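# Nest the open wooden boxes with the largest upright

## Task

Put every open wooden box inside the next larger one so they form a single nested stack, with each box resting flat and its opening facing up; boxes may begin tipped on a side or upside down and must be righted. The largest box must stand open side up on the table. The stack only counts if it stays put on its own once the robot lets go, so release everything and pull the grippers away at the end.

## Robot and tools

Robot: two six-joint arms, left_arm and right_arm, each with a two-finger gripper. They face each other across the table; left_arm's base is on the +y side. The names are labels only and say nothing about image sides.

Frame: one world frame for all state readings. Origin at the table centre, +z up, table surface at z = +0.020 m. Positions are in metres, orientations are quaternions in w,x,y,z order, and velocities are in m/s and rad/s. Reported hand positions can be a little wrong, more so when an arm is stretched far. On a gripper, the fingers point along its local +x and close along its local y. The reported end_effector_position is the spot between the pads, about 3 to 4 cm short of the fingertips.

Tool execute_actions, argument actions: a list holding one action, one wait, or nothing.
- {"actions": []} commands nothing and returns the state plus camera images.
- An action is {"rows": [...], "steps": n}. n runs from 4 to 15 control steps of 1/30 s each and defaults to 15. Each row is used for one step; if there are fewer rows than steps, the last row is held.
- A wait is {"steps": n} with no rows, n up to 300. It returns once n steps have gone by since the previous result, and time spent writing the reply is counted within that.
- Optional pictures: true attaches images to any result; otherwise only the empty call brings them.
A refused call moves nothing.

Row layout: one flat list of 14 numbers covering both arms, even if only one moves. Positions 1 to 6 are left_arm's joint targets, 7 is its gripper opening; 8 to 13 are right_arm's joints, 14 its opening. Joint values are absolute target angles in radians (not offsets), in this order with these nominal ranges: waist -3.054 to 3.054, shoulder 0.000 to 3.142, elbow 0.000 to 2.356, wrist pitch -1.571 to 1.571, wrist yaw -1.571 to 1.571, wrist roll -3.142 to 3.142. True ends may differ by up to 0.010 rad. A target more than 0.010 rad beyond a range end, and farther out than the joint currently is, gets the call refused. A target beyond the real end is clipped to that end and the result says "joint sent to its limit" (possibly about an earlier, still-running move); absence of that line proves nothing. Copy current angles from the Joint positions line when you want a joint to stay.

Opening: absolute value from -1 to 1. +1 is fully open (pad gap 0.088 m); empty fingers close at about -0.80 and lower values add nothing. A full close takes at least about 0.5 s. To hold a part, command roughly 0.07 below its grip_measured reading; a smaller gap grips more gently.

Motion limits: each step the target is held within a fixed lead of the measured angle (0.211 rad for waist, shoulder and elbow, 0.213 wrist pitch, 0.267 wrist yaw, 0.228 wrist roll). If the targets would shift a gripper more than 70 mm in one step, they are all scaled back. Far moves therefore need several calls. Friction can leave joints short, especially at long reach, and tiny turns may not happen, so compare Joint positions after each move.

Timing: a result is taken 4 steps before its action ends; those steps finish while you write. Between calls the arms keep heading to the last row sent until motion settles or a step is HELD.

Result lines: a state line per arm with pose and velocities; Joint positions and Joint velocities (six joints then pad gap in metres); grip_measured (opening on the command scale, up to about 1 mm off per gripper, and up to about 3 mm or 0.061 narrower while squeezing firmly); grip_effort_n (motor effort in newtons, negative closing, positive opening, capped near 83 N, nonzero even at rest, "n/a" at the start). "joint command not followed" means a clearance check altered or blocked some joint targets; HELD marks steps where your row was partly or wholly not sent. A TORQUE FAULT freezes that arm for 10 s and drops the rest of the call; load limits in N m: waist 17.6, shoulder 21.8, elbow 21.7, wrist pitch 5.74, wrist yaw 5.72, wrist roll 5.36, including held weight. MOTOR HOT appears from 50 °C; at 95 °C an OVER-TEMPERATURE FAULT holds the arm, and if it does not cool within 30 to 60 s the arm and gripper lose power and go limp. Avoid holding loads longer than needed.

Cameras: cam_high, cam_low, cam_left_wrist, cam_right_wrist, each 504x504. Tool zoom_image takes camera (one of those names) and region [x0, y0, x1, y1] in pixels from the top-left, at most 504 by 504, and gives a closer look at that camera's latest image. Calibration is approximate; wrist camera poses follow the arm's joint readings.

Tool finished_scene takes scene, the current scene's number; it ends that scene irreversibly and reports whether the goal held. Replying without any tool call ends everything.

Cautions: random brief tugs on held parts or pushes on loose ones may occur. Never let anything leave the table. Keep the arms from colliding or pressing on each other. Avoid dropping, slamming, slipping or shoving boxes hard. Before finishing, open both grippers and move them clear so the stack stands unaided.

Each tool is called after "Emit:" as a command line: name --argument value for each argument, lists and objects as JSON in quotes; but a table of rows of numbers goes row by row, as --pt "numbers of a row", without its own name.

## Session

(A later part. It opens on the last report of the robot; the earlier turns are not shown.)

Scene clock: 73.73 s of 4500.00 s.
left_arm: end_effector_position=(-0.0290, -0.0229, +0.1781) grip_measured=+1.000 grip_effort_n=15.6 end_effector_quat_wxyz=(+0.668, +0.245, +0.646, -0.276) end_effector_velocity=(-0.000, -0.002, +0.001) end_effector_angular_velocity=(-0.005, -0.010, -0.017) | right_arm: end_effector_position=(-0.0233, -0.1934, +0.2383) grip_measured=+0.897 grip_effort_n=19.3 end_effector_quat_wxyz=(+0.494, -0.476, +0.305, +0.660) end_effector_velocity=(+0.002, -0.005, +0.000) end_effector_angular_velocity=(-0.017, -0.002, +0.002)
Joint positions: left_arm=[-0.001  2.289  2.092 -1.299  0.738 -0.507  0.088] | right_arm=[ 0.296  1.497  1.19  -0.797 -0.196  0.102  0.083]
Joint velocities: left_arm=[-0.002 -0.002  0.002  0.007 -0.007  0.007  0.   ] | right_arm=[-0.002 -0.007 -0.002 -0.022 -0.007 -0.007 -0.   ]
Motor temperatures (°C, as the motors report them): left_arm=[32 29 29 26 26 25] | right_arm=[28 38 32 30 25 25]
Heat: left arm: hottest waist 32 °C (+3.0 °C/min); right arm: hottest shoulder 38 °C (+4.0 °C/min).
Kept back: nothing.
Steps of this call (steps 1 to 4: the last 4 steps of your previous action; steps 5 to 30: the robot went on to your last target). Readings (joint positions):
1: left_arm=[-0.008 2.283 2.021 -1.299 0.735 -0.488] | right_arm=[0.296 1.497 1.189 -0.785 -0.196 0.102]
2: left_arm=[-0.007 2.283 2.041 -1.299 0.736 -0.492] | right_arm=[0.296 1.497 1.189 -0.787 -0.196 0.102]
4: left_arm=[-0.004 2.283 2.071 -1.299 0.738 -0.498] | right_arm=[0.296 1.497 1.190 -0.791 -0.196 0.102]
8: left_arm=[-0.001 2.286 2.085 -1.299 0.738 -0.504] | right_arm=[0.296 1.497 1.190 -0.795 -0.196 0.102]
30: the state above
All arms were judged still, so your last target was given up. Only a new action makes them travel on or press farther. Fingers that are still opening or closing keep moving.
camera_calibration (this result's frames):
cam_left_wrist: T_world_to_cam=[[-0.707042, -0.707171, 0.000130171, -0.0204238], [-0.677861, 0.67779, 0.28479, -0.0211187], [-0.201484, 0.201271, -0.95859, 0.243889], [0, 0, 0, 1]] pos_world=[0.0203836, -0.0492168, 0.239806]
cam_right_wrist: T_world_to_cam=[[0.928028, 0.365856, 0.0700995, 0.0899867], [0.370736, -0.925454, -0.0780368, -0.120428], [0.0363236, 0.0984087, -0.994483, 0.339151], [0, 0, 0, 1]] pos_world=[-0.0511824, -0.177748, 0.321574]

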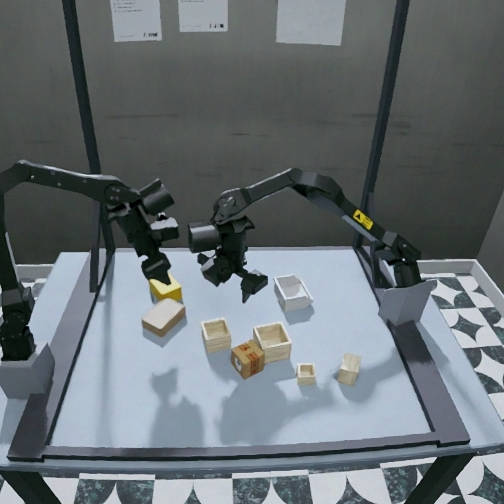

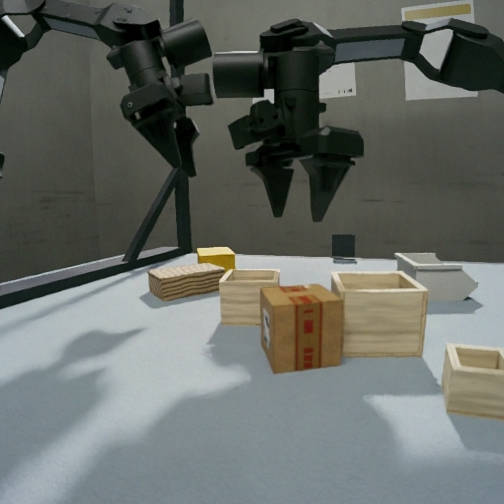

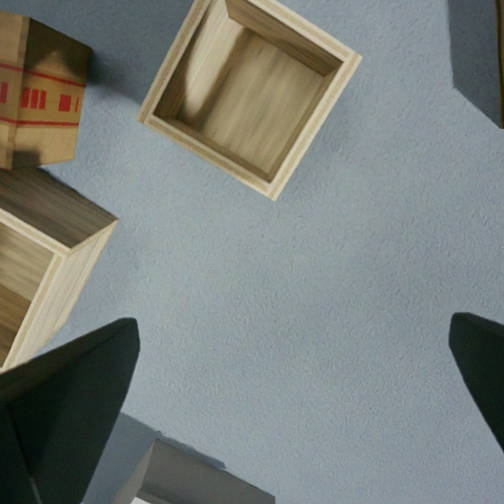

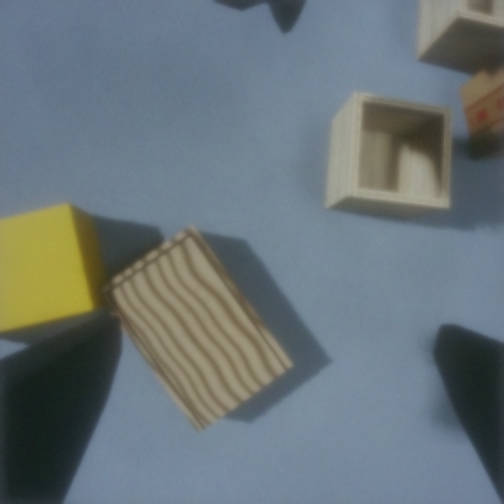

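Emit:
execute_actions --actions '[{"rows":[[-0.04,2.51,2.14,-1.086,0.749,-0.12,-0.8,0.3,1.5,1.2,-0.8,-0.2,0.1,0.9]],"steps":15}]'

Emit:
execute_actions --actions '[{"steps":30}]' --pictures true

Scene clock: 74.50 s of 4500.00 s.
left_arm: end_effector_position=(+0.0226, -0.0500, +0.1249) grip_measured=-0.192 grip_effort_n=-18.8 end_effector_quat_wxyz=(+0.615, +0.359, +0.568, -0.413) end_effector_velocity=(-0.005, +0.008, -0.044) end_effector_angular_velocity=(+0.097, -0.017, -0.287) | right_arm: end_effector_position=(-0.0233, -0.1934, +0.2383) grip_measured=+0.897 grip_effort_n=19.3 end_effector_quat_wxyz=(+0.494, -0.476, +0.305, +0.660) end_effector_velocity=(+0.001, -0.004, +0.000) end_effector_angular_velocity=(-0.017, -0.002, +0.002)
Joint positions: left_arm=[-0.012  2.471  2.143 -1.097  0.749 -0.161  0.03 ] | right_arm=[ 0.296  1.497  1.19  -0.797 -0.196  0.102  0.083]
Joint velocities: left_arm=[-0.066  0.061  0.002 -0.007 -0.022  0.286 -0.175] | right_arm=[-0.002 -0.002  0.002 -0.022 -0.007 -0.007 -0.   ]
Motor temperatures (°C, as the motors report them): left_arm=[32 29 29 26 26 25] | right_arm=[28 38 32 30 25 25]
Heat: left arm: hottest waist 32 °C (+3.0 °C/min); right arm: hottest shoulder 38 °C (+4.0 °C/min).
Steps of this call (steps 1 to 12: nothing new was sent; steps 13 to 23: the first 11 steps of this action). Readings (joint positions):
13: left_arm=[-0.002 2.300 2.094 -1.294 0.738 -0.492] | right_arm=[0.296 1.497 1.190 -0.797 -0.196 0.102]
14: left_arm=[-0.004 2.320 2.105 -1.254 0.741 -0.452] | right_arm=[0.296 1.497 1.190 -0.797 -0.196 0.102]
16: left_arm=[-0.014 2.370 2.130 -1.182 0.744 -0.368] | right_arm=[0.296 1.497 1.190 -0.797 -0.196 0.102]
20: left_arm=[-0.028 2.469 2.133 -1.136 0.747 -0.213] | right_arm=[0.296 1.497 1.190 -0.797 -0.196 0.102]
23: the state above

Scene clock: 75.50 s of 4500.00 s.
left_arm: end_effector_position=(+0.0188, -0.0476, +0.1031) grip_measured=-0.788 grip_effort_n=-66.3 end_effector_quat_wxyz=(+0.595, +0.382, +0.569, -0.419) end_effector_velocity=(-0.000, +0.003, -0.001) end_effector_angular_velocity=(+0.012, -0.002, +0.029) | right_arm: end_effector_position=(-0.0233, -0.1934, +0.2383) grip_measured=+0.897 grip_effort_n=19.3 end_effector_quat_wxyz=(+0.494, -0.476, +0.305, +0.660) end_effector_velocity=(-0.002, -0.002, +0.001) end_effector_angular_velocity=(-0.006, +0.003, +0.011)
Joint positions: left_arm=[-0.046  2.501  2.142 -1.088  0.749 -0.123  0.   ] | right_arm=[ 0.296  1.497  1.19  -0.797 -0.196  0.102  0.083]
Joint velocities: left_arm=[-0.002 -0.002 -0.007 -0.007 -0.007 -0.022 -0.   ] | right_arm=[ 0.002 -0.002  0.002 -0.007 -0.007 -0.007 -0.   ]
Motor temperatures (°C, as the motors report them): left_arm=[33 29 29 26 26 25] | right_arm=[28 38 33 30 25 25]
Heat: left arm: hottest waist 33 °C (+4.0 °C/min); right arm: hottest shoulder 38 °C (+4.0 °C/min).
Kept back: nothing.
Steps of this call (steps 1 to 4: the last 4 steps of your previous action; steps 5 to 30: the robot went on to your last target). Readings (joint positions):
1: left_arm=[-0.016 2.474 2.143 -1.097 0.749 -0.152] | right_arm=[0.296 1.497 1.190 -0.797 -0.196 0.102]
2: left_arm=[-0.022 2.479 2.143 -1.096 0.749 -0.145] | right_arm=[0.296 1.497 1.190 -0.797 -0.196 0.102]
4: left_arm=[-0.035 2.491 2.143 -1.093 0.749 -0.136] | right_arm=[0.296 1.497 1.190 -0.797 -0.196 0.102]
8: left_arm=[-0.046 2.501 2.142 -1.090 0.749 -0.127] | right_arm=[0.296 1.497 1.190 -0.797 -0.196 0.102]
30: the state above
All arms were judged still, so your last target was given up. Only a new action makes them travel on or press farther. Fingers that are still opening or closing keep moving.
camera_calibration (this result's frames):
cam_left_wrist: T_world_to_cam=[[-0.944045, -0.329722, -0.00783751, 0.0191136], [-0.319302, 0.907741, 0.272126, 0.054919], [-0.0826118, 0.259402, -0.96223, 0.187554], [0, 0, 0, 1]] pos_world=[0.0510741, -0.092202, 0.165675]
cam_right_wrist: T_world_to_cam=[[0.928028, 0.365856, 0.0700995, 0.0899867], [0.370736, -0.925454, -0.0780368, -0.120428], [0.0363236, 0.0984087, -0.994483, 0.339151], [0, 0, 0, 1]] pos_world=[-0.0511824, -0.177748, 0.321574]

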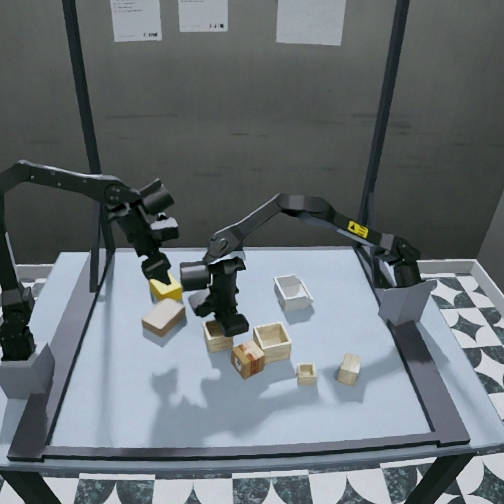

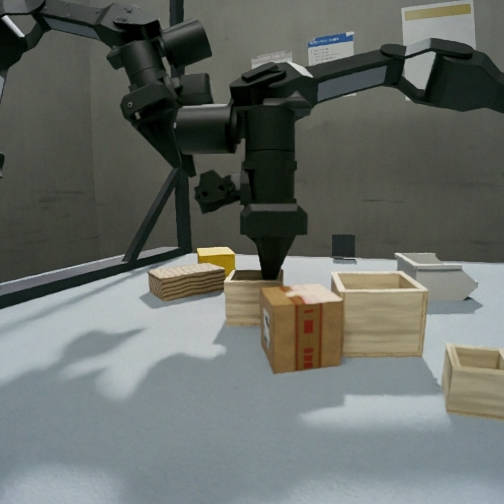

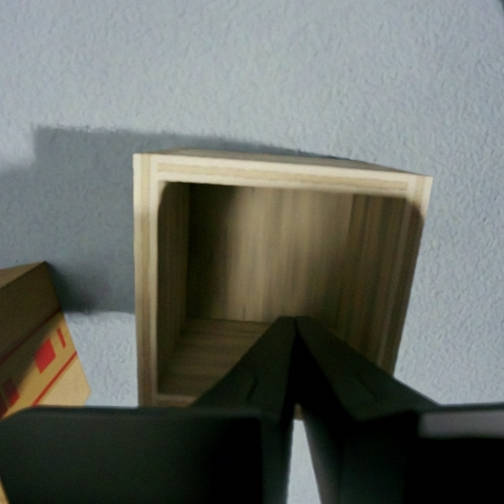

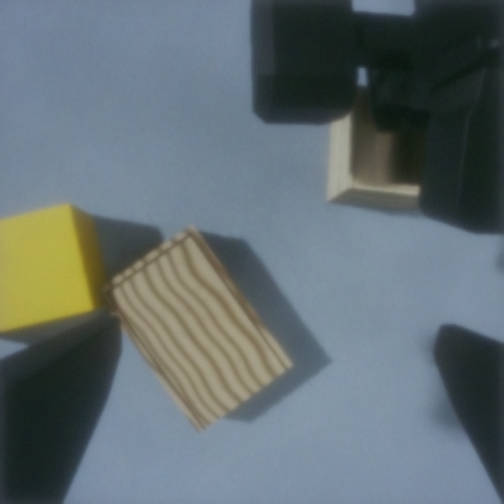

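Emit:
execute_actions --actions '[{"rows":[[-0.115,2.553,2.078,-0.907,0.764,-0.23,-0.8,0.3,1.5,1.2,-0.8,-0.2,0.1,0.9]],"steps":15}]'

Emit:
execute_actions --actions '[{"steps":20}]' --pictures true

Scene clock: 76.10 s of 4500.00 s.
left_arm: end_effector_position=(+0.0194, -0.0588, +0.0700) grip_measured=-0.788 grip_effort_n=-65.8 end_effector_quat_wxyz=(+0.600, +0.368, +0.565, -0.431) end_effector_velocity=(-0.026, -0.016, -0.025) end_effector_angular_velocity=(-0.024, -0.003, -0.086) | right_arm: end_effector_position=(-0.0233, -0.1934, +0.2383) grip_measured=+0.897 grip_effort_n=19.3 end_effector_quat_wxyz=(+0.494, -0.476, +0.305, +0.660) end_effector_velocity=(+0.001, -0.002, -0.002) end_effector_angular_velocity=(-0.013, -0.001, +0.004)
Joint positions: left_arm=[-0.09   2.53   2.092 -0.918  0.758 -0.221  0.   ] | right_arm=[ 0.296  1.497  1.19  -0.797 -0.196  0.102  0.083]
Joint velocities: left_arm=[-0.076 -0.002 -0.012  0.11  -0.007 -0.037 -0.   ] | right_arm=[-0.002  0.002 -0.002 -0.007 -0.007 -0.007 -0.   ]
Motor temperatures (°C, as the motors report them): left_arm=[33 29 29 26 26 25] | right_arm=[28 38 33 30 25 25]
Heat: left arm: hottest waist 33 °C (+4.1 °C/min); right arm: hottest shoulder 38 °C (+4.1 °C/min).
Steps of this call (steps 1 to 7: nothing new was sent; steps 8 to 18: the first 11 steps of this action). Readings (joint positions):
8: left_arm=[-0.047 2.503 2.135 -1.071 0.749 -0.134] | right_arm=[0.296 1.497 1.190 -0.797 -0.196 0.102]
9: left_arm=[-0.052 2.505 2.125 -1.025 0.750 -0.156] | right_arm=[0.296 1.497 1.190 -0.797 -0.196 0.102]
11: left_arm=[-0.071 2.515 2.113 -0.973 0.754 -0.185] | right_arm=[0.296 1.497 1.190 -0.797 -0.196 0.102]
15: left_arm=[-0.087 2.527 2.095 -0.929 0.756 -0.213] | right_arm=[0.296 1.497 1.190 -0.797 -0.196 0.102]
18: the state above

Scene clock: 76.77 s of 4500.00 s.
left_arm: end_effector_position=(+0.0197, -0.0589, +0.0694) grip_measured=-0.788 grip_effort_n=-65.8 end_effector_quat_wxyz=(+0.601, +0.366, +0.565, -0.430) end_effector_velocity=(+0.002, +0.002, -0.002) end_effector_angular_velocity=(+0.015, -0.031, +0.025) | right_arm: end_effector_position=(-0.0233, -0.1934, +0.2383) grip_measured=+0.897 grip_effort_n=19.3 end_effector_quat_wxyz=(+0.494, -0.476, +0.305, +0.660) end_effector_velocity=(+0.004, -0.000, +0.000) end_effector_angular_velocity=(-0.001, -0.011, -0.005)
Joint positions: left_arm=[-0.091  2.53   2.089 -0.913  0.759 -0.227  0.   ] | right_arm=[ 0.296  1.497  1.19  -0.797 -0.196  0.102  0.083]
Joint velocities: left_arm=[-0.007 -0.002 -0.002 -0.007 -0.037 -0.022  0.   ] | right_arm=[-0.007 -0.002 -0.002 -0.007  0.007 -0.007 -0.   ]
Motor temperatures (°C, as the motors report them): left_arm=[33 29 29 26 26 25] | right_arm=[28 38 33 30 25 25]
Heat: left arm: hottest waist 33 °C (+4.0 °C/min); right arm: hottest shoulder 38 °C (+4.0 °C/min).
Kept back: nothing.
Steps of this call (steps 1 to 4: the last 4 steps of your previous action; steps 5 to 15: the robot went on to your last target; steps 16 to 20: nothing new was sent). Readings (joint positions):
1: left_arm=[-0.090 2.530 2.092 -0.917 0.758 -0.223] | right_arm=[0.296 1.497 1.190 -0.797 -0.196 0.102]
2: left_arm=[-0.091 2.530 2.091 -0.915 0.758 -0.223] | right_arm=[0.296 1.497 1.190 -0.797 -0.196 0.102]
4: left_arm=[-0.091 2.530 2.090 -0.914 0.759 -0.225] | right_arm=[0.296 1.497 1.190 -0.797 -0.196 0.102]
8: left_arm=[-0.091 2.530 2.089 -0.913 0.759 -0.226] | right_arm=[0.296 1.497 1.190 -0.797 -0.196 0.102]
20: the state above
All arms were judged still, so your last target was given up. Only a new action makes them travel on or press farther. Fingers that are still opening or closing keep moving.
camera_calibration (this result's frames):
cam_left_wrist: T_world_to_cam=[[-0.941578, -0.336455, 0.01513, 0.0139226], [-0.323318, 0.915567, 0.23917, 0.0774919], [-0.0943225, 0.220305, -0.97086, 0.156628], [0, 0, 0, 1]] pos_world=[0.0529373, -0.100771, 0.13332]
cam_right_wrist: T_world_to_cam=[[0.928028, 0.365856, 0.0700995, 0.0899867], [0.370736, -0.925454, -0.0780368, -0.120428], [0.0363236, 0.0984087, -0.994483, 0.339151], [0, 0, 0, 1]] pos_world=[-0.0511824, -0.177748, 0.321574]

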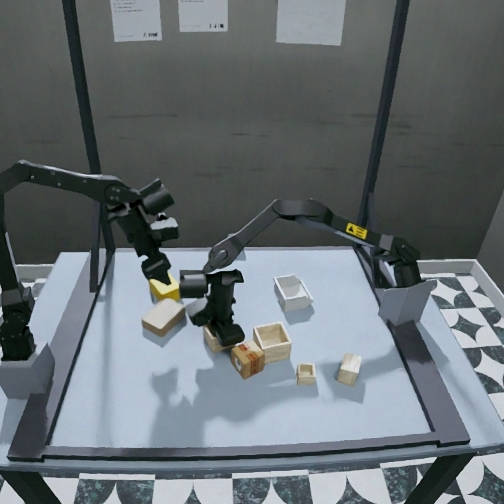

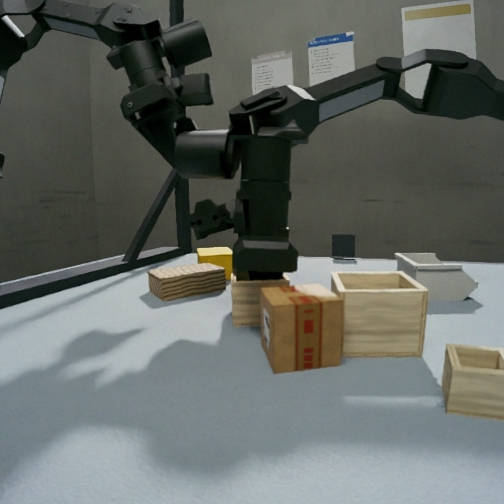

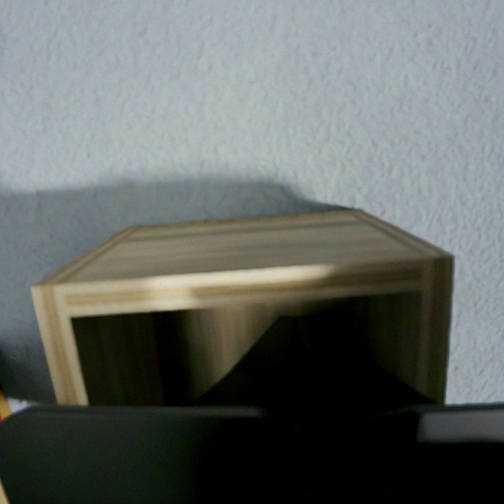

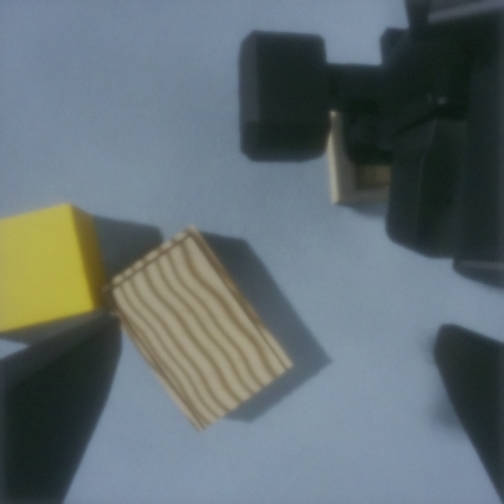

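Emit:
execute_actions --actions '[{"rows":[[-0.088,2.52,2.095,-0.917,0.759,-0.227,0.3,0.3,1.5,1.2,-0.8,-0.2,0.1,0.9]],"steps":15}]'

Emit:
execute_actions --actions '[{"steps":15}]' --pictures true

Scene clock: 77.27 s of 4500.00 s.
left_arm: end_effector_position=(+0.0199, -0.0610, +0.0745) grip_measured=-0.343 grip_effort_n=83.0 end_effector_quat_wxyz=(+0.603, +0.362, +0.564, -0.433) end_effector_velocity=(-0.001, +0.002, +0.002) end_effector_angular_velocity=(+0.014, -0.018, +0.016) | right_arm: end_effector_position=(-0.0233, -0.1934, +0.2383) grip_measured=+0.897 grip_effort_n=19.3 end_effector_quat_wxyz=(+0.494, -0.476, +0.305, +0.660) end_effector_velocity=(-0.003, -0.004, -0.001) end_effector_angular_velocity=(-0.021, +0.026, +0.015)
Joint positions: left_arm=[-0.083  2.525  2.093 -0.914  0.764 -0.228  0.022] | right_arm=[ 0.296  1.497  1.19  -0.797 -0.196  0.102  0.083]
Joint velocities: left_arm=[-0.002 -0.007  0.002 -0.022 -0.022 -0.007 -0.   ] | right_arm=[-0.002 -0.002 -0.002 -0.007 -0.037 -0.007 -0.   ]
Motor temperatures (°C, as the motors report them): left_arm=[33 29 29 26 26 25] | right_arm=[28 38 33 30 25 25]
Heat: left arm: hottest waist 33 °C (+4.0 °C/min); right arm: hottest shoulder 38 °C (+4.0 °C/min).
Steps of this call (steps 1 to 4: nothing new was sent; steps 5 to 15: the first 11 steps of this action). Readings (joint positions):
5: left_arm=[-0.090 2.530 2.089 -0.913 0.759 -0.227] | right_arm=[0.296 1.497 1.190 -0.797 -0.196 0.102]
6: left_arm=[-0.088 2.529 2.089 -0.913 0.769 -0.228] | right_arm=[0.296 1.497 1.190 -0.797 -0.196 0.102]
8: left_arm=[-0.084 2.526 2.092 -0.913 0.766 -0.228] | right_arm=[0.296 1.497 1.190 -0.797 -0.196 0.102]
12: left_arm=[-0.083 2.525 2.093 -0.913 0.764 -0.228] | right_arm=[0.296 1.497 1.190 -0.797 -0.196 0.102]
15: the state above

Scene clock: 77.77 s of 4500.00 s.
left_arm: end_effector_position=(+0.0199, -0.0610, +0.0745) grip_measured=-0.343 grip_effort_n=83.0 end_effector_quat_wxyz=(+0.603, +0.362, +0.564, -0.433) end_effector_velocity=(+0.002, -0.001, -0.000) end_effector_angular_velocity=(-0.000, -0.022, +0.003) | right_arm: end_effector_position=(-0.0233, -0.1934, +0.2383) grip_measured=+0.897 grip_effort_n=19.3 end_effector_quat_wxyz=(+0.494, -0.476, +0.305, +0.660) end_effector_velocity=(-0.001, -0.003, -0.001) end_effector_angular_velocity=(-0.016, +0.019, -0.003)
Joint positions: left_arm=[-0.083  2.525  2.094 -0.914  0.764 -0.228  0.022] | right_arm=[ 0.296  1.497  1.19  -0.797 -0.196  0.102  0.083]
Joint velocities: left_arm=[-0.002 -0.002 -0.002  0.007 -0.022 -0.007 -0.   ] | right_arm=[-0.002 -0.002 -0.002 -0.007 -0.022  0.007 -0.001]
Motor temperatures (°C, as the motors report them): left_arm=[33 30 29 26 26 25] | right_arm=[28 38 33 30 25 25]
Heat: left arm: hottest waist 33 °C (+4.0 °C/min); right arm: hottest shoulder 38 °C (+4.0 °C/min).
Kept back: nothing.
Steps of this call (steps 1 to 4: the last 4 steps of your previous action; steps 5 to 15: the robot went on to your last target). Readings (joint positions):
1: left_arm=[-0.083 2.525 2.093 -0.914 0.764 -0.228] | right_arm=[0.296 1.497 1.190 -0.797 -0.196 0.102]
2: left_arm=[-0.083 2.525 2.093 -0.914 0.764 -0.228] | right_arm=[0.296 1.497 1.190 -0.797 -0.196 0.102]
4: left_arm=[-0.083 2.525 2.093 -0.914 0.764 -0.228] | right_arm=[0.296 1.497 1.190 -0.797 -0.196 0.102]
8: left_arm=[-0.083 2.525 2.094 -0.914 0.764 -0.228] | right_arm=[0.296 1.497 1.190 -0.797 -0.196 0.102]
15: the state above
All arms were judged still, so your last target was given up. Only a new action makes them travel on or press farther. Fingers that are still opening or closing keep moving.
camera_calibration (this result's frames):
cam_left_wrist: T_world_to_cam=[[-0.94146, -0.336474, 0.0209226, 0.0128891], [-0.323019, 0.918096, 0.229692, 0.0791206], [-0.0964942, 0.209487, -0.973039, 0.16166], [0, 0, 0, 1]] pos_world=[0.0532914, -0.102169, 0.138859]
cam_right_wrist: T_world_to_cam=[[0.928028, 0.365856, 0.0700995, 0.0899867], [0.370736, -0.925454, -0.0780368, -0.120428], [0.0363236, 0.0984087, -0.994483, 0.339151], [0, 0, 0, 1]] pos_world=[-0.0511824, -0.177748, 0.321574]

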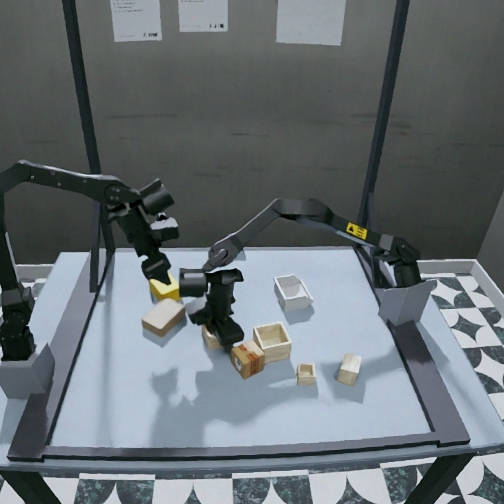

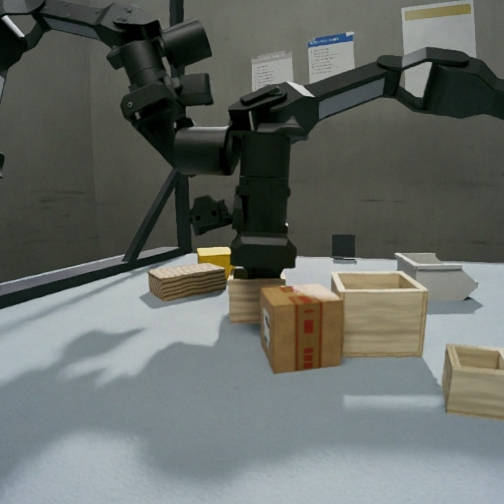

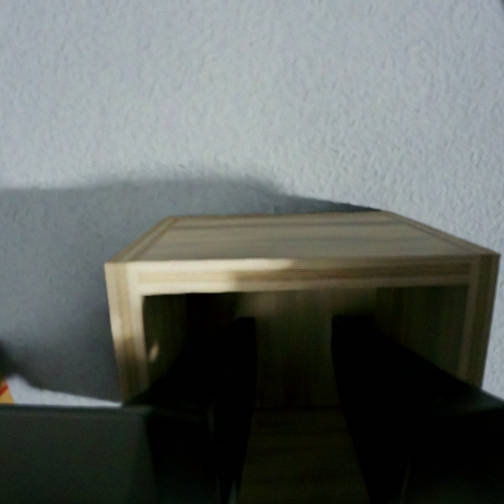

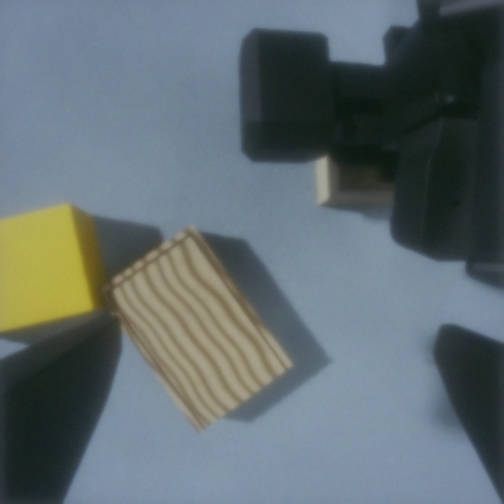

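Emit:
execute_actions --actions '[{"rows":[[0.03,2.51,2.275,-1.216,0.74,-0.053,0.0,0.3,1.5,1.2,-0.8,-0.2,0.1,0.9]],"steps":15}]'

Emit:
execute_actions --actions '[{"steps":20}]' --pictures true

Scene clock: 78.30 s of 4500.00 s.
left_arm: end_effector_position=(+0.0377, -0.0543, +0.1494) grip_measured=-0.343 grip_effort_n=83.0 end_effector_quat_wxyz=(+0.614, +0.372, +0.550, -0.427) end_effector_velocity=(+0.012, +0.030, +0.019) end_effector_angular_velocity=(+0.089, -0.009, +0.069) | right_arm: end_effector_position=(-0.0233, -0.1934, +0.2383) grip_measured=+0.897 grip_effort_n=19.3 end_effector_quat_wxyz=(+0.494, -0.476, +0.305, +0.660) end_effector_velocity=(-0.004, +0.001, +0.002) end_effector_angular_velocity=(+0.012, +0.018, +0.032)
Joint positions: left_arm=[ 0.037  2.513  2.262 -1.192  0.744 -0.067  0.022] | right_arm=[ 0.296  1.497  1.19  -0.797 -0.196  0.102  0.083]
Joint velocities: left_arm=[ 0.051 -0.002  0.022 -0.183 -0.037  0.081 -0.   ] | right_arm=[-0.002 -0.007 -0.007  0.022 -0.022 -0.022 -0.   ]
Motor temperatures (°C, as the motors report them): left_arm=[33 30 30 26 26 25] | right_arm=[28 38 33 30 25 25]
Heat: left arm: hottest waist 33 °C (+4.0 °C/min); right arm: hottest shoulder 38 °C (+4.0 °C/min).
Steps of this call (steps 1 to 5: nothing new was sent; steps 6 to 16: the first 11 steps of this action). Readings (joint positions):
6: left_arm=[-0.082 2.525 2.110 -0.938 0.763 -0.209] | right_arm=[0.296 1.497 1.190 -0.797 -0.196 0.102]
7: left_arm=[-0.076 2.526 2.139 -0.986 0.759 -0.175] | right_arm=[0.296 1.497 1.190 -0.797 -0.196 0.102]
9: left_arm=[-0.050 2.527 2.184 -1.073 0.751 -0.126] | right_arm=[0.296 1.497 1.190 -0.797 -0.196 0.102]
13: left_arm=[0.016 2.515 2.250 -1.164 0.747 -0.079] | right_arm=[0.296 1.497 1.190 -0.797 -0.196 0.102]
16: the state above

Scene clock: 78.97 s of 4500.00 s.
left_arm: end_effector_position=(+0.0308, -0.0522, +0.1451) grip_measured=-0.343 grip_effort_n=83.0 end_effector_quat_wxyz=(+0.607, +0.379, +0.555, -0.425) end_effector_velocity=(-0.002, +0.002, -0.002) end_effector_angular_velocity=(+0.008, +0.010, -0.002) | right_arm: end_effector_position=(-0.0233, -0.1934, +0.2383) grip_measured=+0.897 grip_effort_n=19.3 end_effector_quat_wxyz=(+0.494, -0.476, +0.305, +0.660) end_effector_velocity=(+0.001, +0.002, -0.000) end_effector_angular_velocity=(+0.003, -0.001, +0.017)
Joint positions: left_arm=[ 0.023  2.513  2.267 -1.215  0.743 -0.056  0.022] | right_arm=[ 0.296  1.497  1.19  -0.797 -0.196  0.102  0.083]
Joint velocities: left_arm=[-0.002 -0.002 -0.007 -0.007  0.007  0.007 -0.   ] | right_arm=[-0.007  0.002 -0.002  0.007 -0.007 -0.022 -0.   ]
Motor temperatures (°C, as the motors report them): left_arm=[34 30 30 25 26 25] | right_arm=[28 38 33 30 25 25]
Heat: left arm: hottest waist 34 °C (+5.0 °C/min); right arm: hottest shoulder 38 °C (+4.0 °C/min).
Kept back: nothing.
Steps of this call (steps 1 to 4: the last 4 steps of your previous action; steps 5 to 20: the robot went on to your last target). Readings (joint positions):
1: left_arm=[0.038 2.513 2.262 -1.198 0.743 -0.064] | right_arm=[0.296 1.497 1.190 -0.797 -0.196 0.102]
2: left_arm=[0.036 2.513 2.262 -1.203 0.743 -0.062] | right_arm=[0.296 1.497 1.190 -0.797 -0.196 0.102]
4: left_arm=[0.031 2.513 2.262 -1.208 0.743 -0.060] | right_arm=[0.296 1.497 1.190 -0.797 -0.196 0.102]
8: left_arm=[0.023 2.513 2.267 -1.212 0.743 -0.057] | right_arm=[0.296 1.497 1.190 -0.797 -0.196 0.102]
20: the state above
camera_calibration (this result's frames):
cam_left_wrist: T_world_to_cam=[[-0.945585, -0.32474, -0.0203191, 0.0313467], [-0.320119, 0.917314, 0.236769, 0.0571935], [-0.0582494, 0.23039, -0.971353, 0.229235], [0, 0, 0, 1]] pos_world=[0.0613025, -0.0950981, 0.209763]
cam_right_wrist: T_world_to_cam=[[0.928028, 0.365856, 0.0700995, 0.0899867], [0.370736, -0.925454, -0.0780368, -0.120428], [0.0363236, 0.0984087, -0.994483, 0.339151], [0, 0, 0, 1]] pos_world=[-0.0511824, -0.177748, 0.321574]

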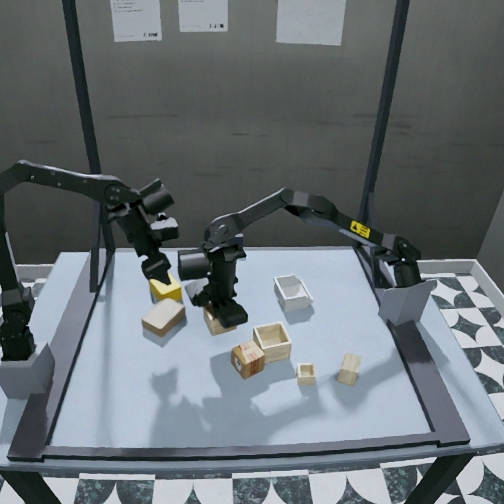

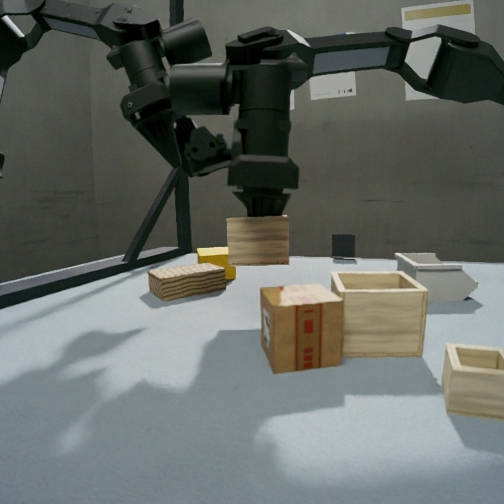

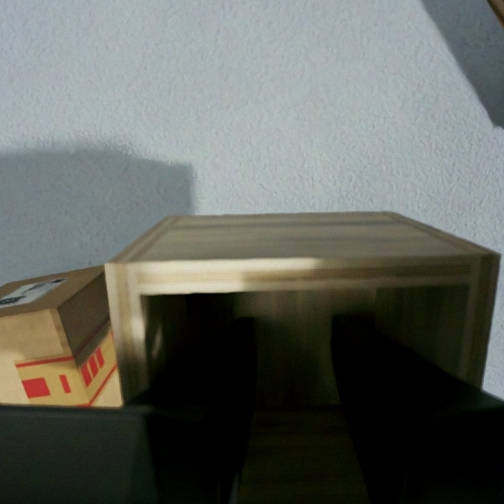

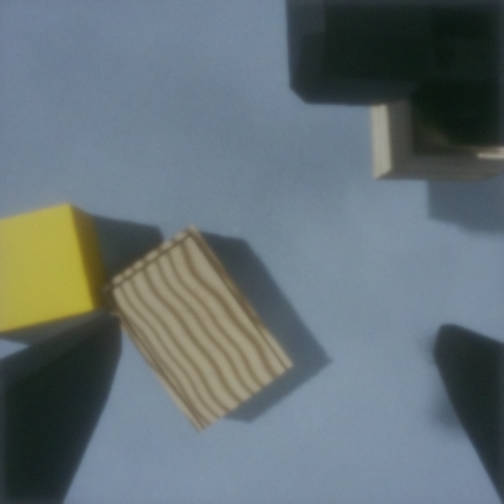

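Emit:
execute_actions --actions '[{"rows":[[0.212,2.473,1.984,-1.18,0.70,0.245,0.0,0.3,1.5,1.2,-0.8,-0.2,0.1,0.9]],"steps":15}]'

Emit:
execute_actions --actions '[{"steps":25}]' --pictures true

Scene clock: 79.60 s of 4500.00 s.
left_arm: end_effector_position=(+0.1179, +0.0241, +0.1635) grip_measured=-0.343 grip_effort_n=83.0 end_effector_quat_wxyz=(+0.609, +0.393, +0.560, -0.402) end_effector_velocity=(+0.083, +0.082, +0.029) end_effector_angular_velocity=(-0.005, +0.003, +0.067) | right_arm: end_effector_position=(-0.0233, -0.1934, +0.2383) grip_measured=+0.897 grip_effort_n=19.3 end_effector_quat_wxyz=(+0.494, -0.476, +0.305, +0.660) end_effector_velocity=(+0.000, -0.000, -0.001) end_effector_angular_velocity=(+0.001, -0.001, +0.021)
Joint positions: left_arm=[ 0.215  2.491  2.008 -1.188  0.701  0.212  0.022] | right_arm=[ 0.296  1.497  1.19  -0.797 -0.196  0.102  0.083]
Joint velocities: left_arm=[ 0.227 -0.002 -0.212  0.022 -0.022  0.227 -0.   ] | right_arm=[-0.002 -0.002 -0.007  0.007 -0.007 -0.022 -0.   ]
Motor temperatures (°C, as the motors report them): left_arm=[34 30 30 25 26 25] | right_arm=[28 38 33 30 25 25]
Heat: left arm: hottest waist 34 °C (+5.0 °C/min); right arm: hottest shoulder 38 °C (+4.0 °C/min).
Steps of this call (steps 1 to 8: the robot went on to your last target; steps 9 to 19: the first 11 steps of this action). Readings (joint positions):
9: left_arm=[0.025 2.513 2.255 -1.209 0.743 -0.038] | right_arm=[0.296 1.497 1.190 -0.797 -0.196 0.102]
10: left_arm=[0.034 2.505 2.229 -1.204 0.742 -0.001] | right_arm=[0.296 1.497 1.190 -0.797 -0.196 0.102]
12: left_arm=[0.069 2.494 2.172 -1.199 0.733 0.065] | right_arm=[0.296 1.497 1.190 -0.797 -0.196 0.102]
16: left_arm=[0.168 2.491 2.054 -1.190 0.709 0.176] | right_arm=[0.296 1.497 1.190 -0.797 -0.196 0.102]
19: the state above

Scene clock: 80.43 s of 4500.00 s.
left_arm: end_effector_position=(+0.1146, +0.0265, +0.1573) grip_measured=-0.343 grip_effort_n=83.0 end_effector_quat_wxyz=(+0.598, +0.405, +0.559, -0.408) end_effector_velocity=(-0.001, +0.003, -0.001) end_effector_angular_velocity=(+0.012, +0.001, +0.029) | right_arm: end_effector_position=(-0.0233, -0.1934, +0.2383) grip_measured=+0.897 grip_effort_n=19.3 end_effector_quat_wxyz=(+0.494, -0.476, +0.305, +0.660) end_effector_velocity=(+0.001, -0.003, -0.000) end_effector_angular_velocity=(-0.009, +0.001, +0.005)
Joint positions: left_arm=[ 0.204  2.488  1.989 -1.182  0.701  0.242  0.022] | right_arm=[ 0.296  1.497  1.19  -0.797 -0.196  0.102  0.083]
Joint velocities: left_arm=[-0.002 -0.002 -0.007 -0.007 -0.007 -0.022  0.   ] | right_arm=[-0.002 -0.007 -0.007 -0.007 -0.007 -0.007 -0.   ]
Motor temperatures (°C, as the motors report them): left_arm=[34 31 30 25 26 25] | right_arm=[28 38 33 30 25 25]
Heat: left arm: hottest waist 34 °C (+5.0 °C/min); right arm: hottest shoulder 38 °C (+4.0 °C/min).
Kept back: nothing.
Steps of this call (steps 1 to 4: the last 4 steps of your previous action; steps 5 to 25: the robot went on to your last target). Readings (joint positions):
1: left_arm=[0.220 2.491 2.003 -1.186 0.701 0.219] | right_arm=[0.296 1.497 1.190 -0.797 -0.196 0.102]
2: left_arm=[0.221 2.491 2.002 -1.183 0.701 0.225] | right_arm=[0.296 1.497 1.190 -0.797 -0.196 0.102]
4: left_arm=[0.217 2.488 1.999 -1.182 0.701 0.232] | right_arm=[0.296 1.497 1.190 -0.797 -0.196 0.102]
8: left_arm=[0.205 2.488 1.992 -1.182 0.701 0.239] | right_arm=[0.296 1.497 1.190 -0.797 -0.196 0.102]
25: the state above
camera_calibration (this result's frames):
cam_left_wrist: T_world_to_cam=[[-0.948861, -0.310419, -0.0574725, 0.142244], [-0.313607, 0.905934, 0.284489, 0.00095329], [-0.0362445, 0.287964, -0.956955, 0.221516], [0, 0, 0, 1]] pos_world=[0.143297, -0.020497, 0.219885]
cam_right_wrist: T_world_to_cam=[[0.928028, 0.365856, 0.0700995, 0.0899867], [0.370736, -0.925454, -0.0780368, -0.120428], [0.0363236, 0.0984087, -0.994483, 0.339151], [0, 0, 0, 1]] pos_world=[-0.0511824, -0.177748, 0.321574]

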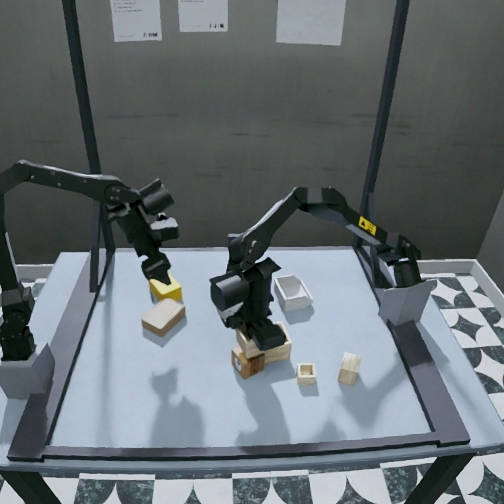

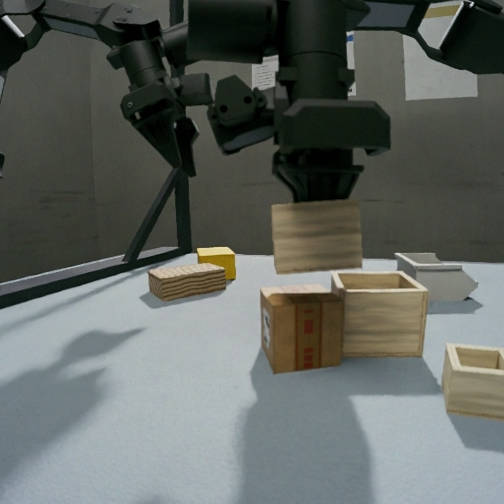

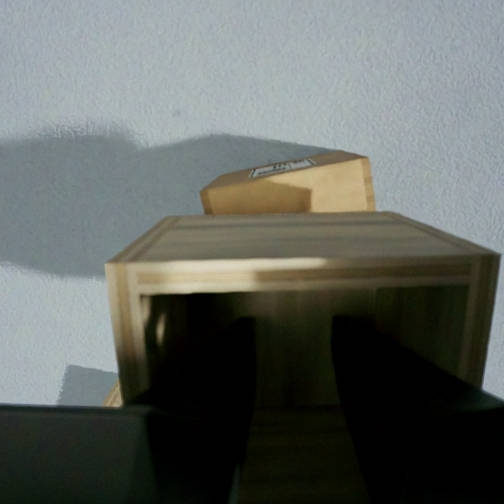

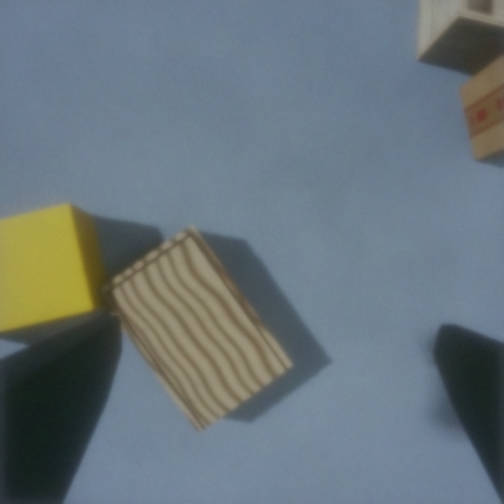

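Emit:
execute_actions --actions '[{"rows":[[0.166,2.36,1.893,-1.17,0.71,0.18,0.0,0.3,1.5,1.2,-0.8,-0.2,0.1,0.9]],"steps":15}]'

Emit:
execute_actions --actions '[{"steps":20}]' --pictures true

Scene clock: 81.00 s of 4500.00 s.
left_arm: end_effector_position=(+0.0754, +0.0227, +0.1647) grip_measured=-0.343 grip_effort_n=83.0 end_effector_quat_wxyz=(+0.597, +0.405, +0.556, -0.412) end_effector_velocity=(-0.008, +0.008, +0.002) end_effector_angular_velocity=(+0.014, +0.003, +0.046) | right_arm: end_effector_position=(-0.0233, -0.1934, +0.2383) grip_measured=+0.897 grip_effort_n=18.8 end_effector_quat_wxyz=(+0.494, -0.476, +0.305, +0.660) end_effector_velocity=(+0.002, -0.005, -0.002) end_effector_angular_velocity=(-0.023, +0.001, -0.013)
Joint positions: left_arm=[ 0.159  2.373  1.907 -1.172  0.708  0.187  0.022] | right_arm=[ 0.296  1.497  1.19  -0.797 -0.196  0.102  0.083]
Joint velocities: left_arm=[-0.002 -0.037 -0.046 -0.007 -0.007 -0.037  0.   ] | right_arm=[-0.002 -0.002 -0.002 -0.022 -0.007  0.007 -0.   ]
Motor temperatures (°C, as the motors report them): left_arm=[34 31 30 25 26 25] | right_arm=[28 38 33 30 25 25]
Heat: left arm: hottest waist 34 °C (+5.0 °C/min); right arm: hottest shoulder 38 °C (+4.0 °C/min).
Steps of this call (steps 1 to 6: the robot went on to your last target; steps 7 to 17: the first 11 steps of this action). Readings (joint positions):
7: left_arm=[0.204 2.480 1.980 -1.175 0.701 0.237] | right_arm=[0.296 1.497 1.190 -0.797 -0.196 0.102]
8: left_arm=[0.201 2.464 1.959 -1.171 0.701 0.226] | right_arm=[0.296 1.497 1.190 -0.797 -0.196 0.102]
10: left_arm=[0.190 2.433 1.927 -1.179 0.701 0.207] | right_arm=[0.296 1.497 1.190 -0.797 -0.196 0.102]
14: left_arm=[0.165 2.386 1.911 -1.173 0.707 0.192] | right_arm=[0.296 1.497 1.190 -0.797 -0.196 0.102]
17: the state above

Scene clock: 81.67 s of 4500.00 s.
left_arm: end_effector_position=(+0.0759, +0.0252, +0.1632) grip_measured=-0.343 grip_effort_n=83.0 end_effector_quat_wxyz=(+0.597, +0.403, +0.561, -0.408) end_effector_velocity=(-0.004, +0.002, +0.000) end_effector_angular_velocity=(+0.008, +0.015, +0.031) | right_arm: end_effector_position=(-0.0233, -0.1934, +0.2383) grip_measured=+0.897 grip_effort_n=19.3 end_effector_quat_wxyz=(+0.494, -0.476, +0.305, +0.660) end_effector_velocity=(+0.001, -0.006, -0.004) end_effector_angular_velocity=(-0.027, -0.011, +0.018)
Joint positions: left_arm=[ 0.16   2.373  1.897 -1.172  0.708  0.183  0.022] | right_arm=[ 0.296  1.497  1.19  -0.797 -0.196  0.102  0.083]
Joint velocities: left_arm=[-0.002 -0.002  0.002 -0.022  0.007 -0.022  0.   ] | right_arm=[ 0.002 -0.002 -0.007 -0.022 -0.007 -0.022 -0.   ]
Motor temperatures (°C, as the motors report them): left_arm=[34 31 30 25 26 25] | right_arm=[28 38 33 30 25 25]
Heat: left arm: hottest waist 34 °C (+5.0 °C/min); right arm: hottest shoulder 38 °C (+4.0 °C/min).
Kept back: nothing.
Steps of this call (steps 1 to 4: the last 4 steps of your previous action; steps 5 to 15: the robot went on to your last target; steps 16 to 20: nothing new was sent). Readings (joint positions):
1: left_arm=[0.159 2.373 1.905 -1.172 0.708 0.186] | right_arm=[0.296 1.497 1.190 -0.797 -0.196 0.102]
2: left_arm=[0.160 2.373 1.904 -1.172 0.708 0.185] | right_arm=[0.296 1.497 1.190 -0.797 -0.196 0.102]
4: left_arm=[0.160 2.373 1.899 -1.172 0.708 0.184] | right_arm=[0.296 1.497 1.190 -0.797 -0.196 0.102]
8: left_arm=[0.160 2.373 1.898 -1.172 0.708 0.184] | right_arm=[0.296 1.497 1.190 -0.797 -0.196 0.102]
20: the state above
All arms were judged still, so your last target was given up. Only a new action makes them travel on or press farther. Fingers that are still opening or closing keep moving.
camera_calibration (this result's frames):
cam_left_wrist: T_world_to_cam=[[-0.948255, -0.312939, -0.053685, 0.104937], [-0.314853, 0.904951, 0.286235, -0.0117953], [-0.0409917, 0.288327, -0.956654, 0.226427], [0, 0, 0, 1]] pos_world=[0.105075, -0.0217718, 0.225622]
cam_right_wrist: T_world_to_cam=[[0.928028, 0.365856, 0.0700995, 0.0899867], [0.370736, -0.925454, -0.0780368, -0.120428], [0.0363236, 0.0984087, -0.994483, 0.339151], [0, 0, 0, 1]] pos_world=[-0.0511824, -0.177748, 0.321574]

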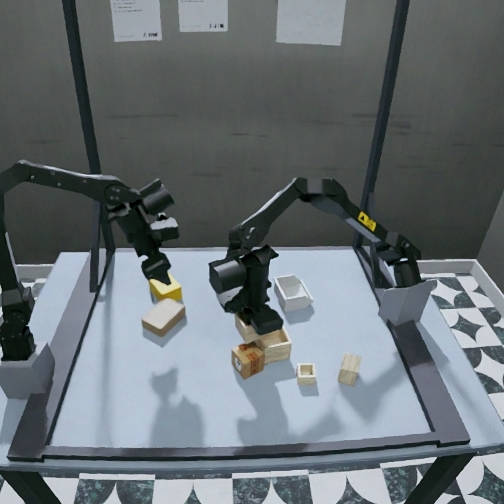

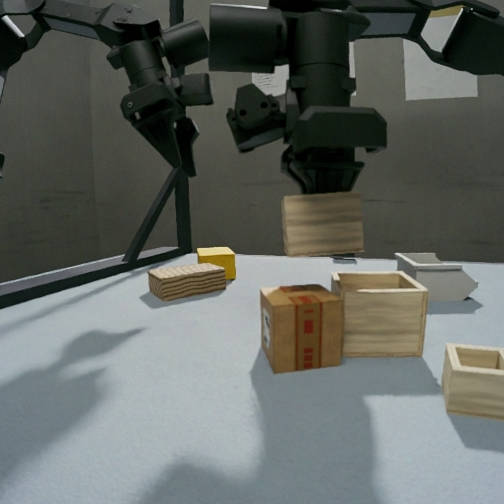

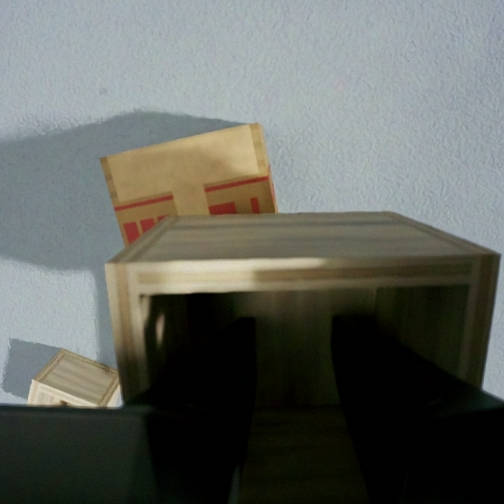

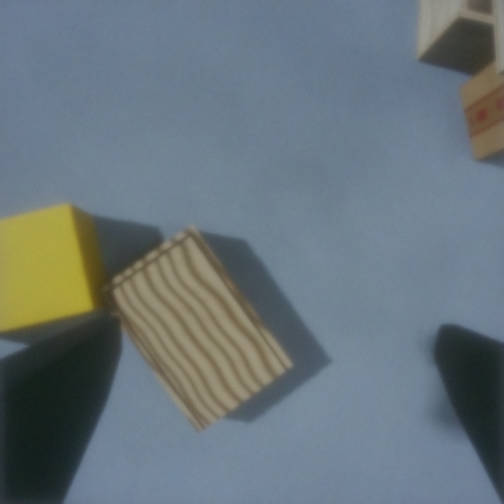

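Emit:
execute_actions --actions '[{"rows":[[0.19,2.298,1.765,-1.139,0.703,0.225,0.0,0.3,1.5,1.2,-0.8,-0.2,0.1,0.9]],"steps":15}]'

Emit:
execute_actions --actions '[{"steps":20}]' --pictures true

Scene clock: 82.33 s of 4500.00 s.
left_arm: end_effector_position=(+0.0774, +0.0481, +0.1634) grip_measured=-0.343 grip_effort_n=83.0 end_effector_quat_wxyz=(+0.594, +0.403, +0.567, -0.404) end_effector_velocity=(-0.006, +0.008, +0.001) end_effector_angular_velocity=(+0.011, -0.003, -0.033) | right_arm: end_effector_position=(-0.0233, -0.1934, +0.2383) grip_measured=+0.897 grip_effort_n=19.3 end_effector_quat_wxyz=(+0.494, -0.476, +0.305, +0.660) end_effector_velocity=(+0.003, -0.004, -0.001) end_effector_angular_velocity=(-0.021, +0.002, -0.017)
Joint positions: left_arm=[ 0.184  2.32   1.776 -1.143  0.707  0.219  0.022] | right_arm=[ 0.296  1.497  1.19  -0.797 -0.196  0.102  0.083]
Joint velocities: left_arm=[-0.002 -0.037 -0.051  0.007 -0.007  0.037 -0.   ] | right_arm=[-0.007 -0.002 -0.002 -0.022 -0.007  0.007 -0.   ]
Motor temperatures (°C, as the motors report them): left_arm=[34 31 30 25 26 25] | right_arm=[28 38 33 30 25 25]
Heat: left arm: hottest waist 34 °C (+5.1 °C/min); right arm: hottest shoulder 38 °C (+4.0 °C/min).
Steps of this call (steps 1 to 9: nothing new was sent; steps 10 to 20: the first 11 steps of this action). Readings (joint positions):
10: left_arm=[0.160 2.368 1.886 -1.162 0.708 0.185] | right_arm=[0.296 1.497 1.190 -0.797 -0.196 0.102]
11: left_arm=[0.162 2.356 1.860 -1.153 0.708 0.194] | right_arm=[0.296 1.497 1.190 -0.797 -0.196 0.102]
13: left_arm=[0.170 2.336 1.818 -1.156 0.708 0.205] | right_arm=[0.296 1.497 1.190 -0.797 -0.196 0.102]
17: left_arm=[0.183 2.324 1.785 -1.146 0.707 0.216] | right_arm=[0.296 1.497 1.190 -0.797 -0.196 0.102]
20: the state above

Scene clock: 83.00 s of 4500.00 s.
left_arm: end_effector_position=(+0.0766, +0.0487, +0.1637) grip_measured=-0.343 grip_effort_n=83.0 end_effector_quat_wxyz=(+0.593, +0.403, +0.566, -0.405) end_effector_velocity=(+0.000, +0.006, -0.002) end_effector_angular_velocity=(+0.029, -0.006, +0.039) | right_arm: end_effector_position=(-0.0233, -0.1934, +0.2383) grip_measured=+0.897 grip_effort_n=18.8 end_effector_quat_wxyz=(+0.494, -0.476, +0.305, +0.660) end_effector_velocity=(+0.001, -0.002, -0.002) end_effector_angular_velocity=(-0.014, +0.005, -0.010)
Joint positions: left_arm=[ 0.184  2.315  1.77  -1.141  0.707  0.222  0.022] | right_arm=[ 0.296  1.497  1.19  -0.797 -0.196  0.102  0.083]
Joint velocities: left_arm=[-0.002  0.002 -0.002 -0.022 -0.022 -0.022 -0.   ] | right_arm=[-0.002  0.002 -0.002 -0.007 -0.007  0.007 -0.   ]
Motor temperatures (°C, as the motors report them): left_arm=[35 31 30 25 26 25] | right_arm=[28 38 33 30 25 25]
Heat: left arm: hottest waist 35 °C (+6.0 °C/min); right arm: hottest shoulder 38 °C (+4.0 °C/min).
Kept back: nothing.
Steps of this call (steps 1 to 4: the last 4 steps of your previous action; steps 5 to 15: the robot went on to your last target; steps 16 to 20: nothing new was sent). Readings (joint positions):
1: left_arm=[0.184 2.319 1.775 -1.143 0.707 0.220] | right_arm=[0.296 1.497 1.190 -0.797 -0.196 0.102]
2: left_arm=[0.184 2.318 1.774 -1.142 0.707 0.221] | right_arm=[0.296 1.497 1.190 -0.797 -0.196 0.102]
4: left_arm=[0.184 2.316 1.772 -1.142 0.707 0.221] | right_arm=[0.296 1.497 1.190 -0.797 -0.196 0.102]
8: left_arm=[0.184 2.315 1.771 -1.141 0.707 0.222] | right_arm=[0.296 1.497 1.190 -0.797 -0.196 0.102]
20: the state above
All arms were judged still, so your last target was given up. Only a new action makes them travel on or press farther. Fingers that are still opening or closing keep moving.
camera_calibration (this result's frames):
cam_left_wrist: T_world_to_cam=[[-0.94712, -0.317091, -0.0491701, 0.11236], [-0.316887, 0.900182, 0.298757, -0.0347244], [-0.0504711, 0.29854, -0.953062, 0.219779], [0, 0, 0, 1]] pos_world=[0.106508, 0.00127398, 0.225362]
cam_right_wrist: T_world_to_cam=[[0.928028, 0.365856, 0.0700995, 0.0899867], [0.370736, -0.925454, -0.0780368, -0.120428], [0.0363236, 0.0984087, -0.994483, 0.339151], [0, 0, 0, 1]] pos_world=[-0.0511824, -0.177748, 0.321574]

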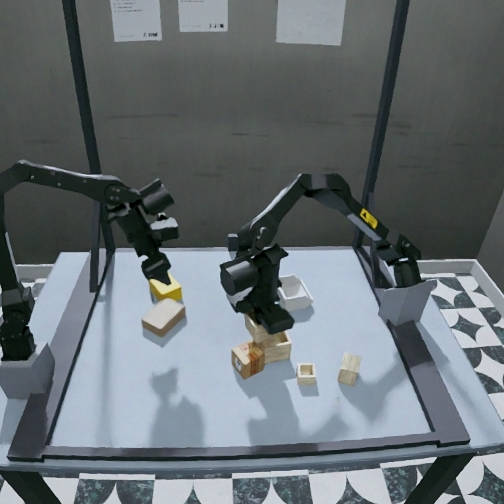

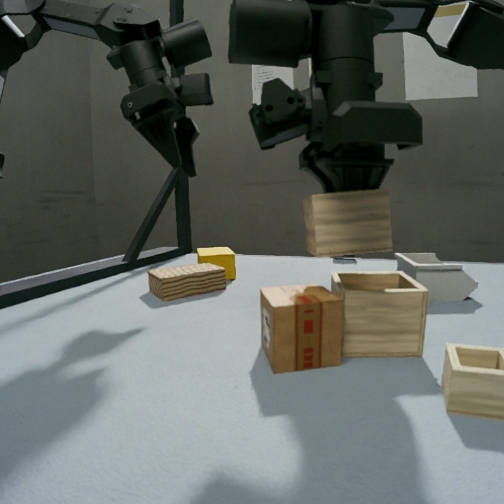

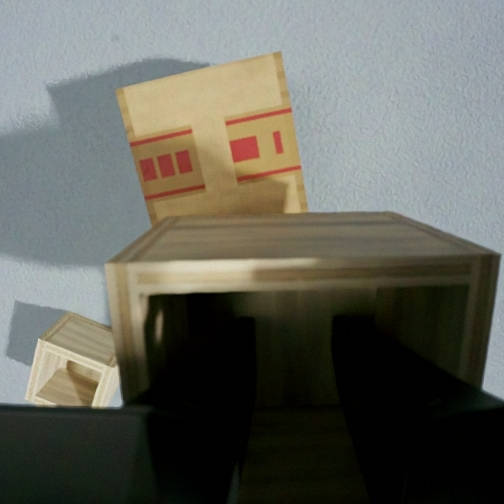

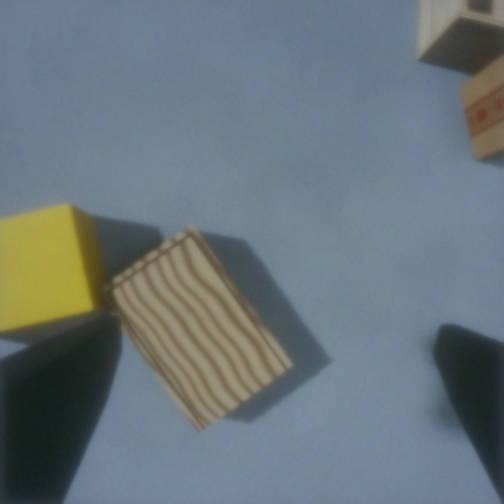

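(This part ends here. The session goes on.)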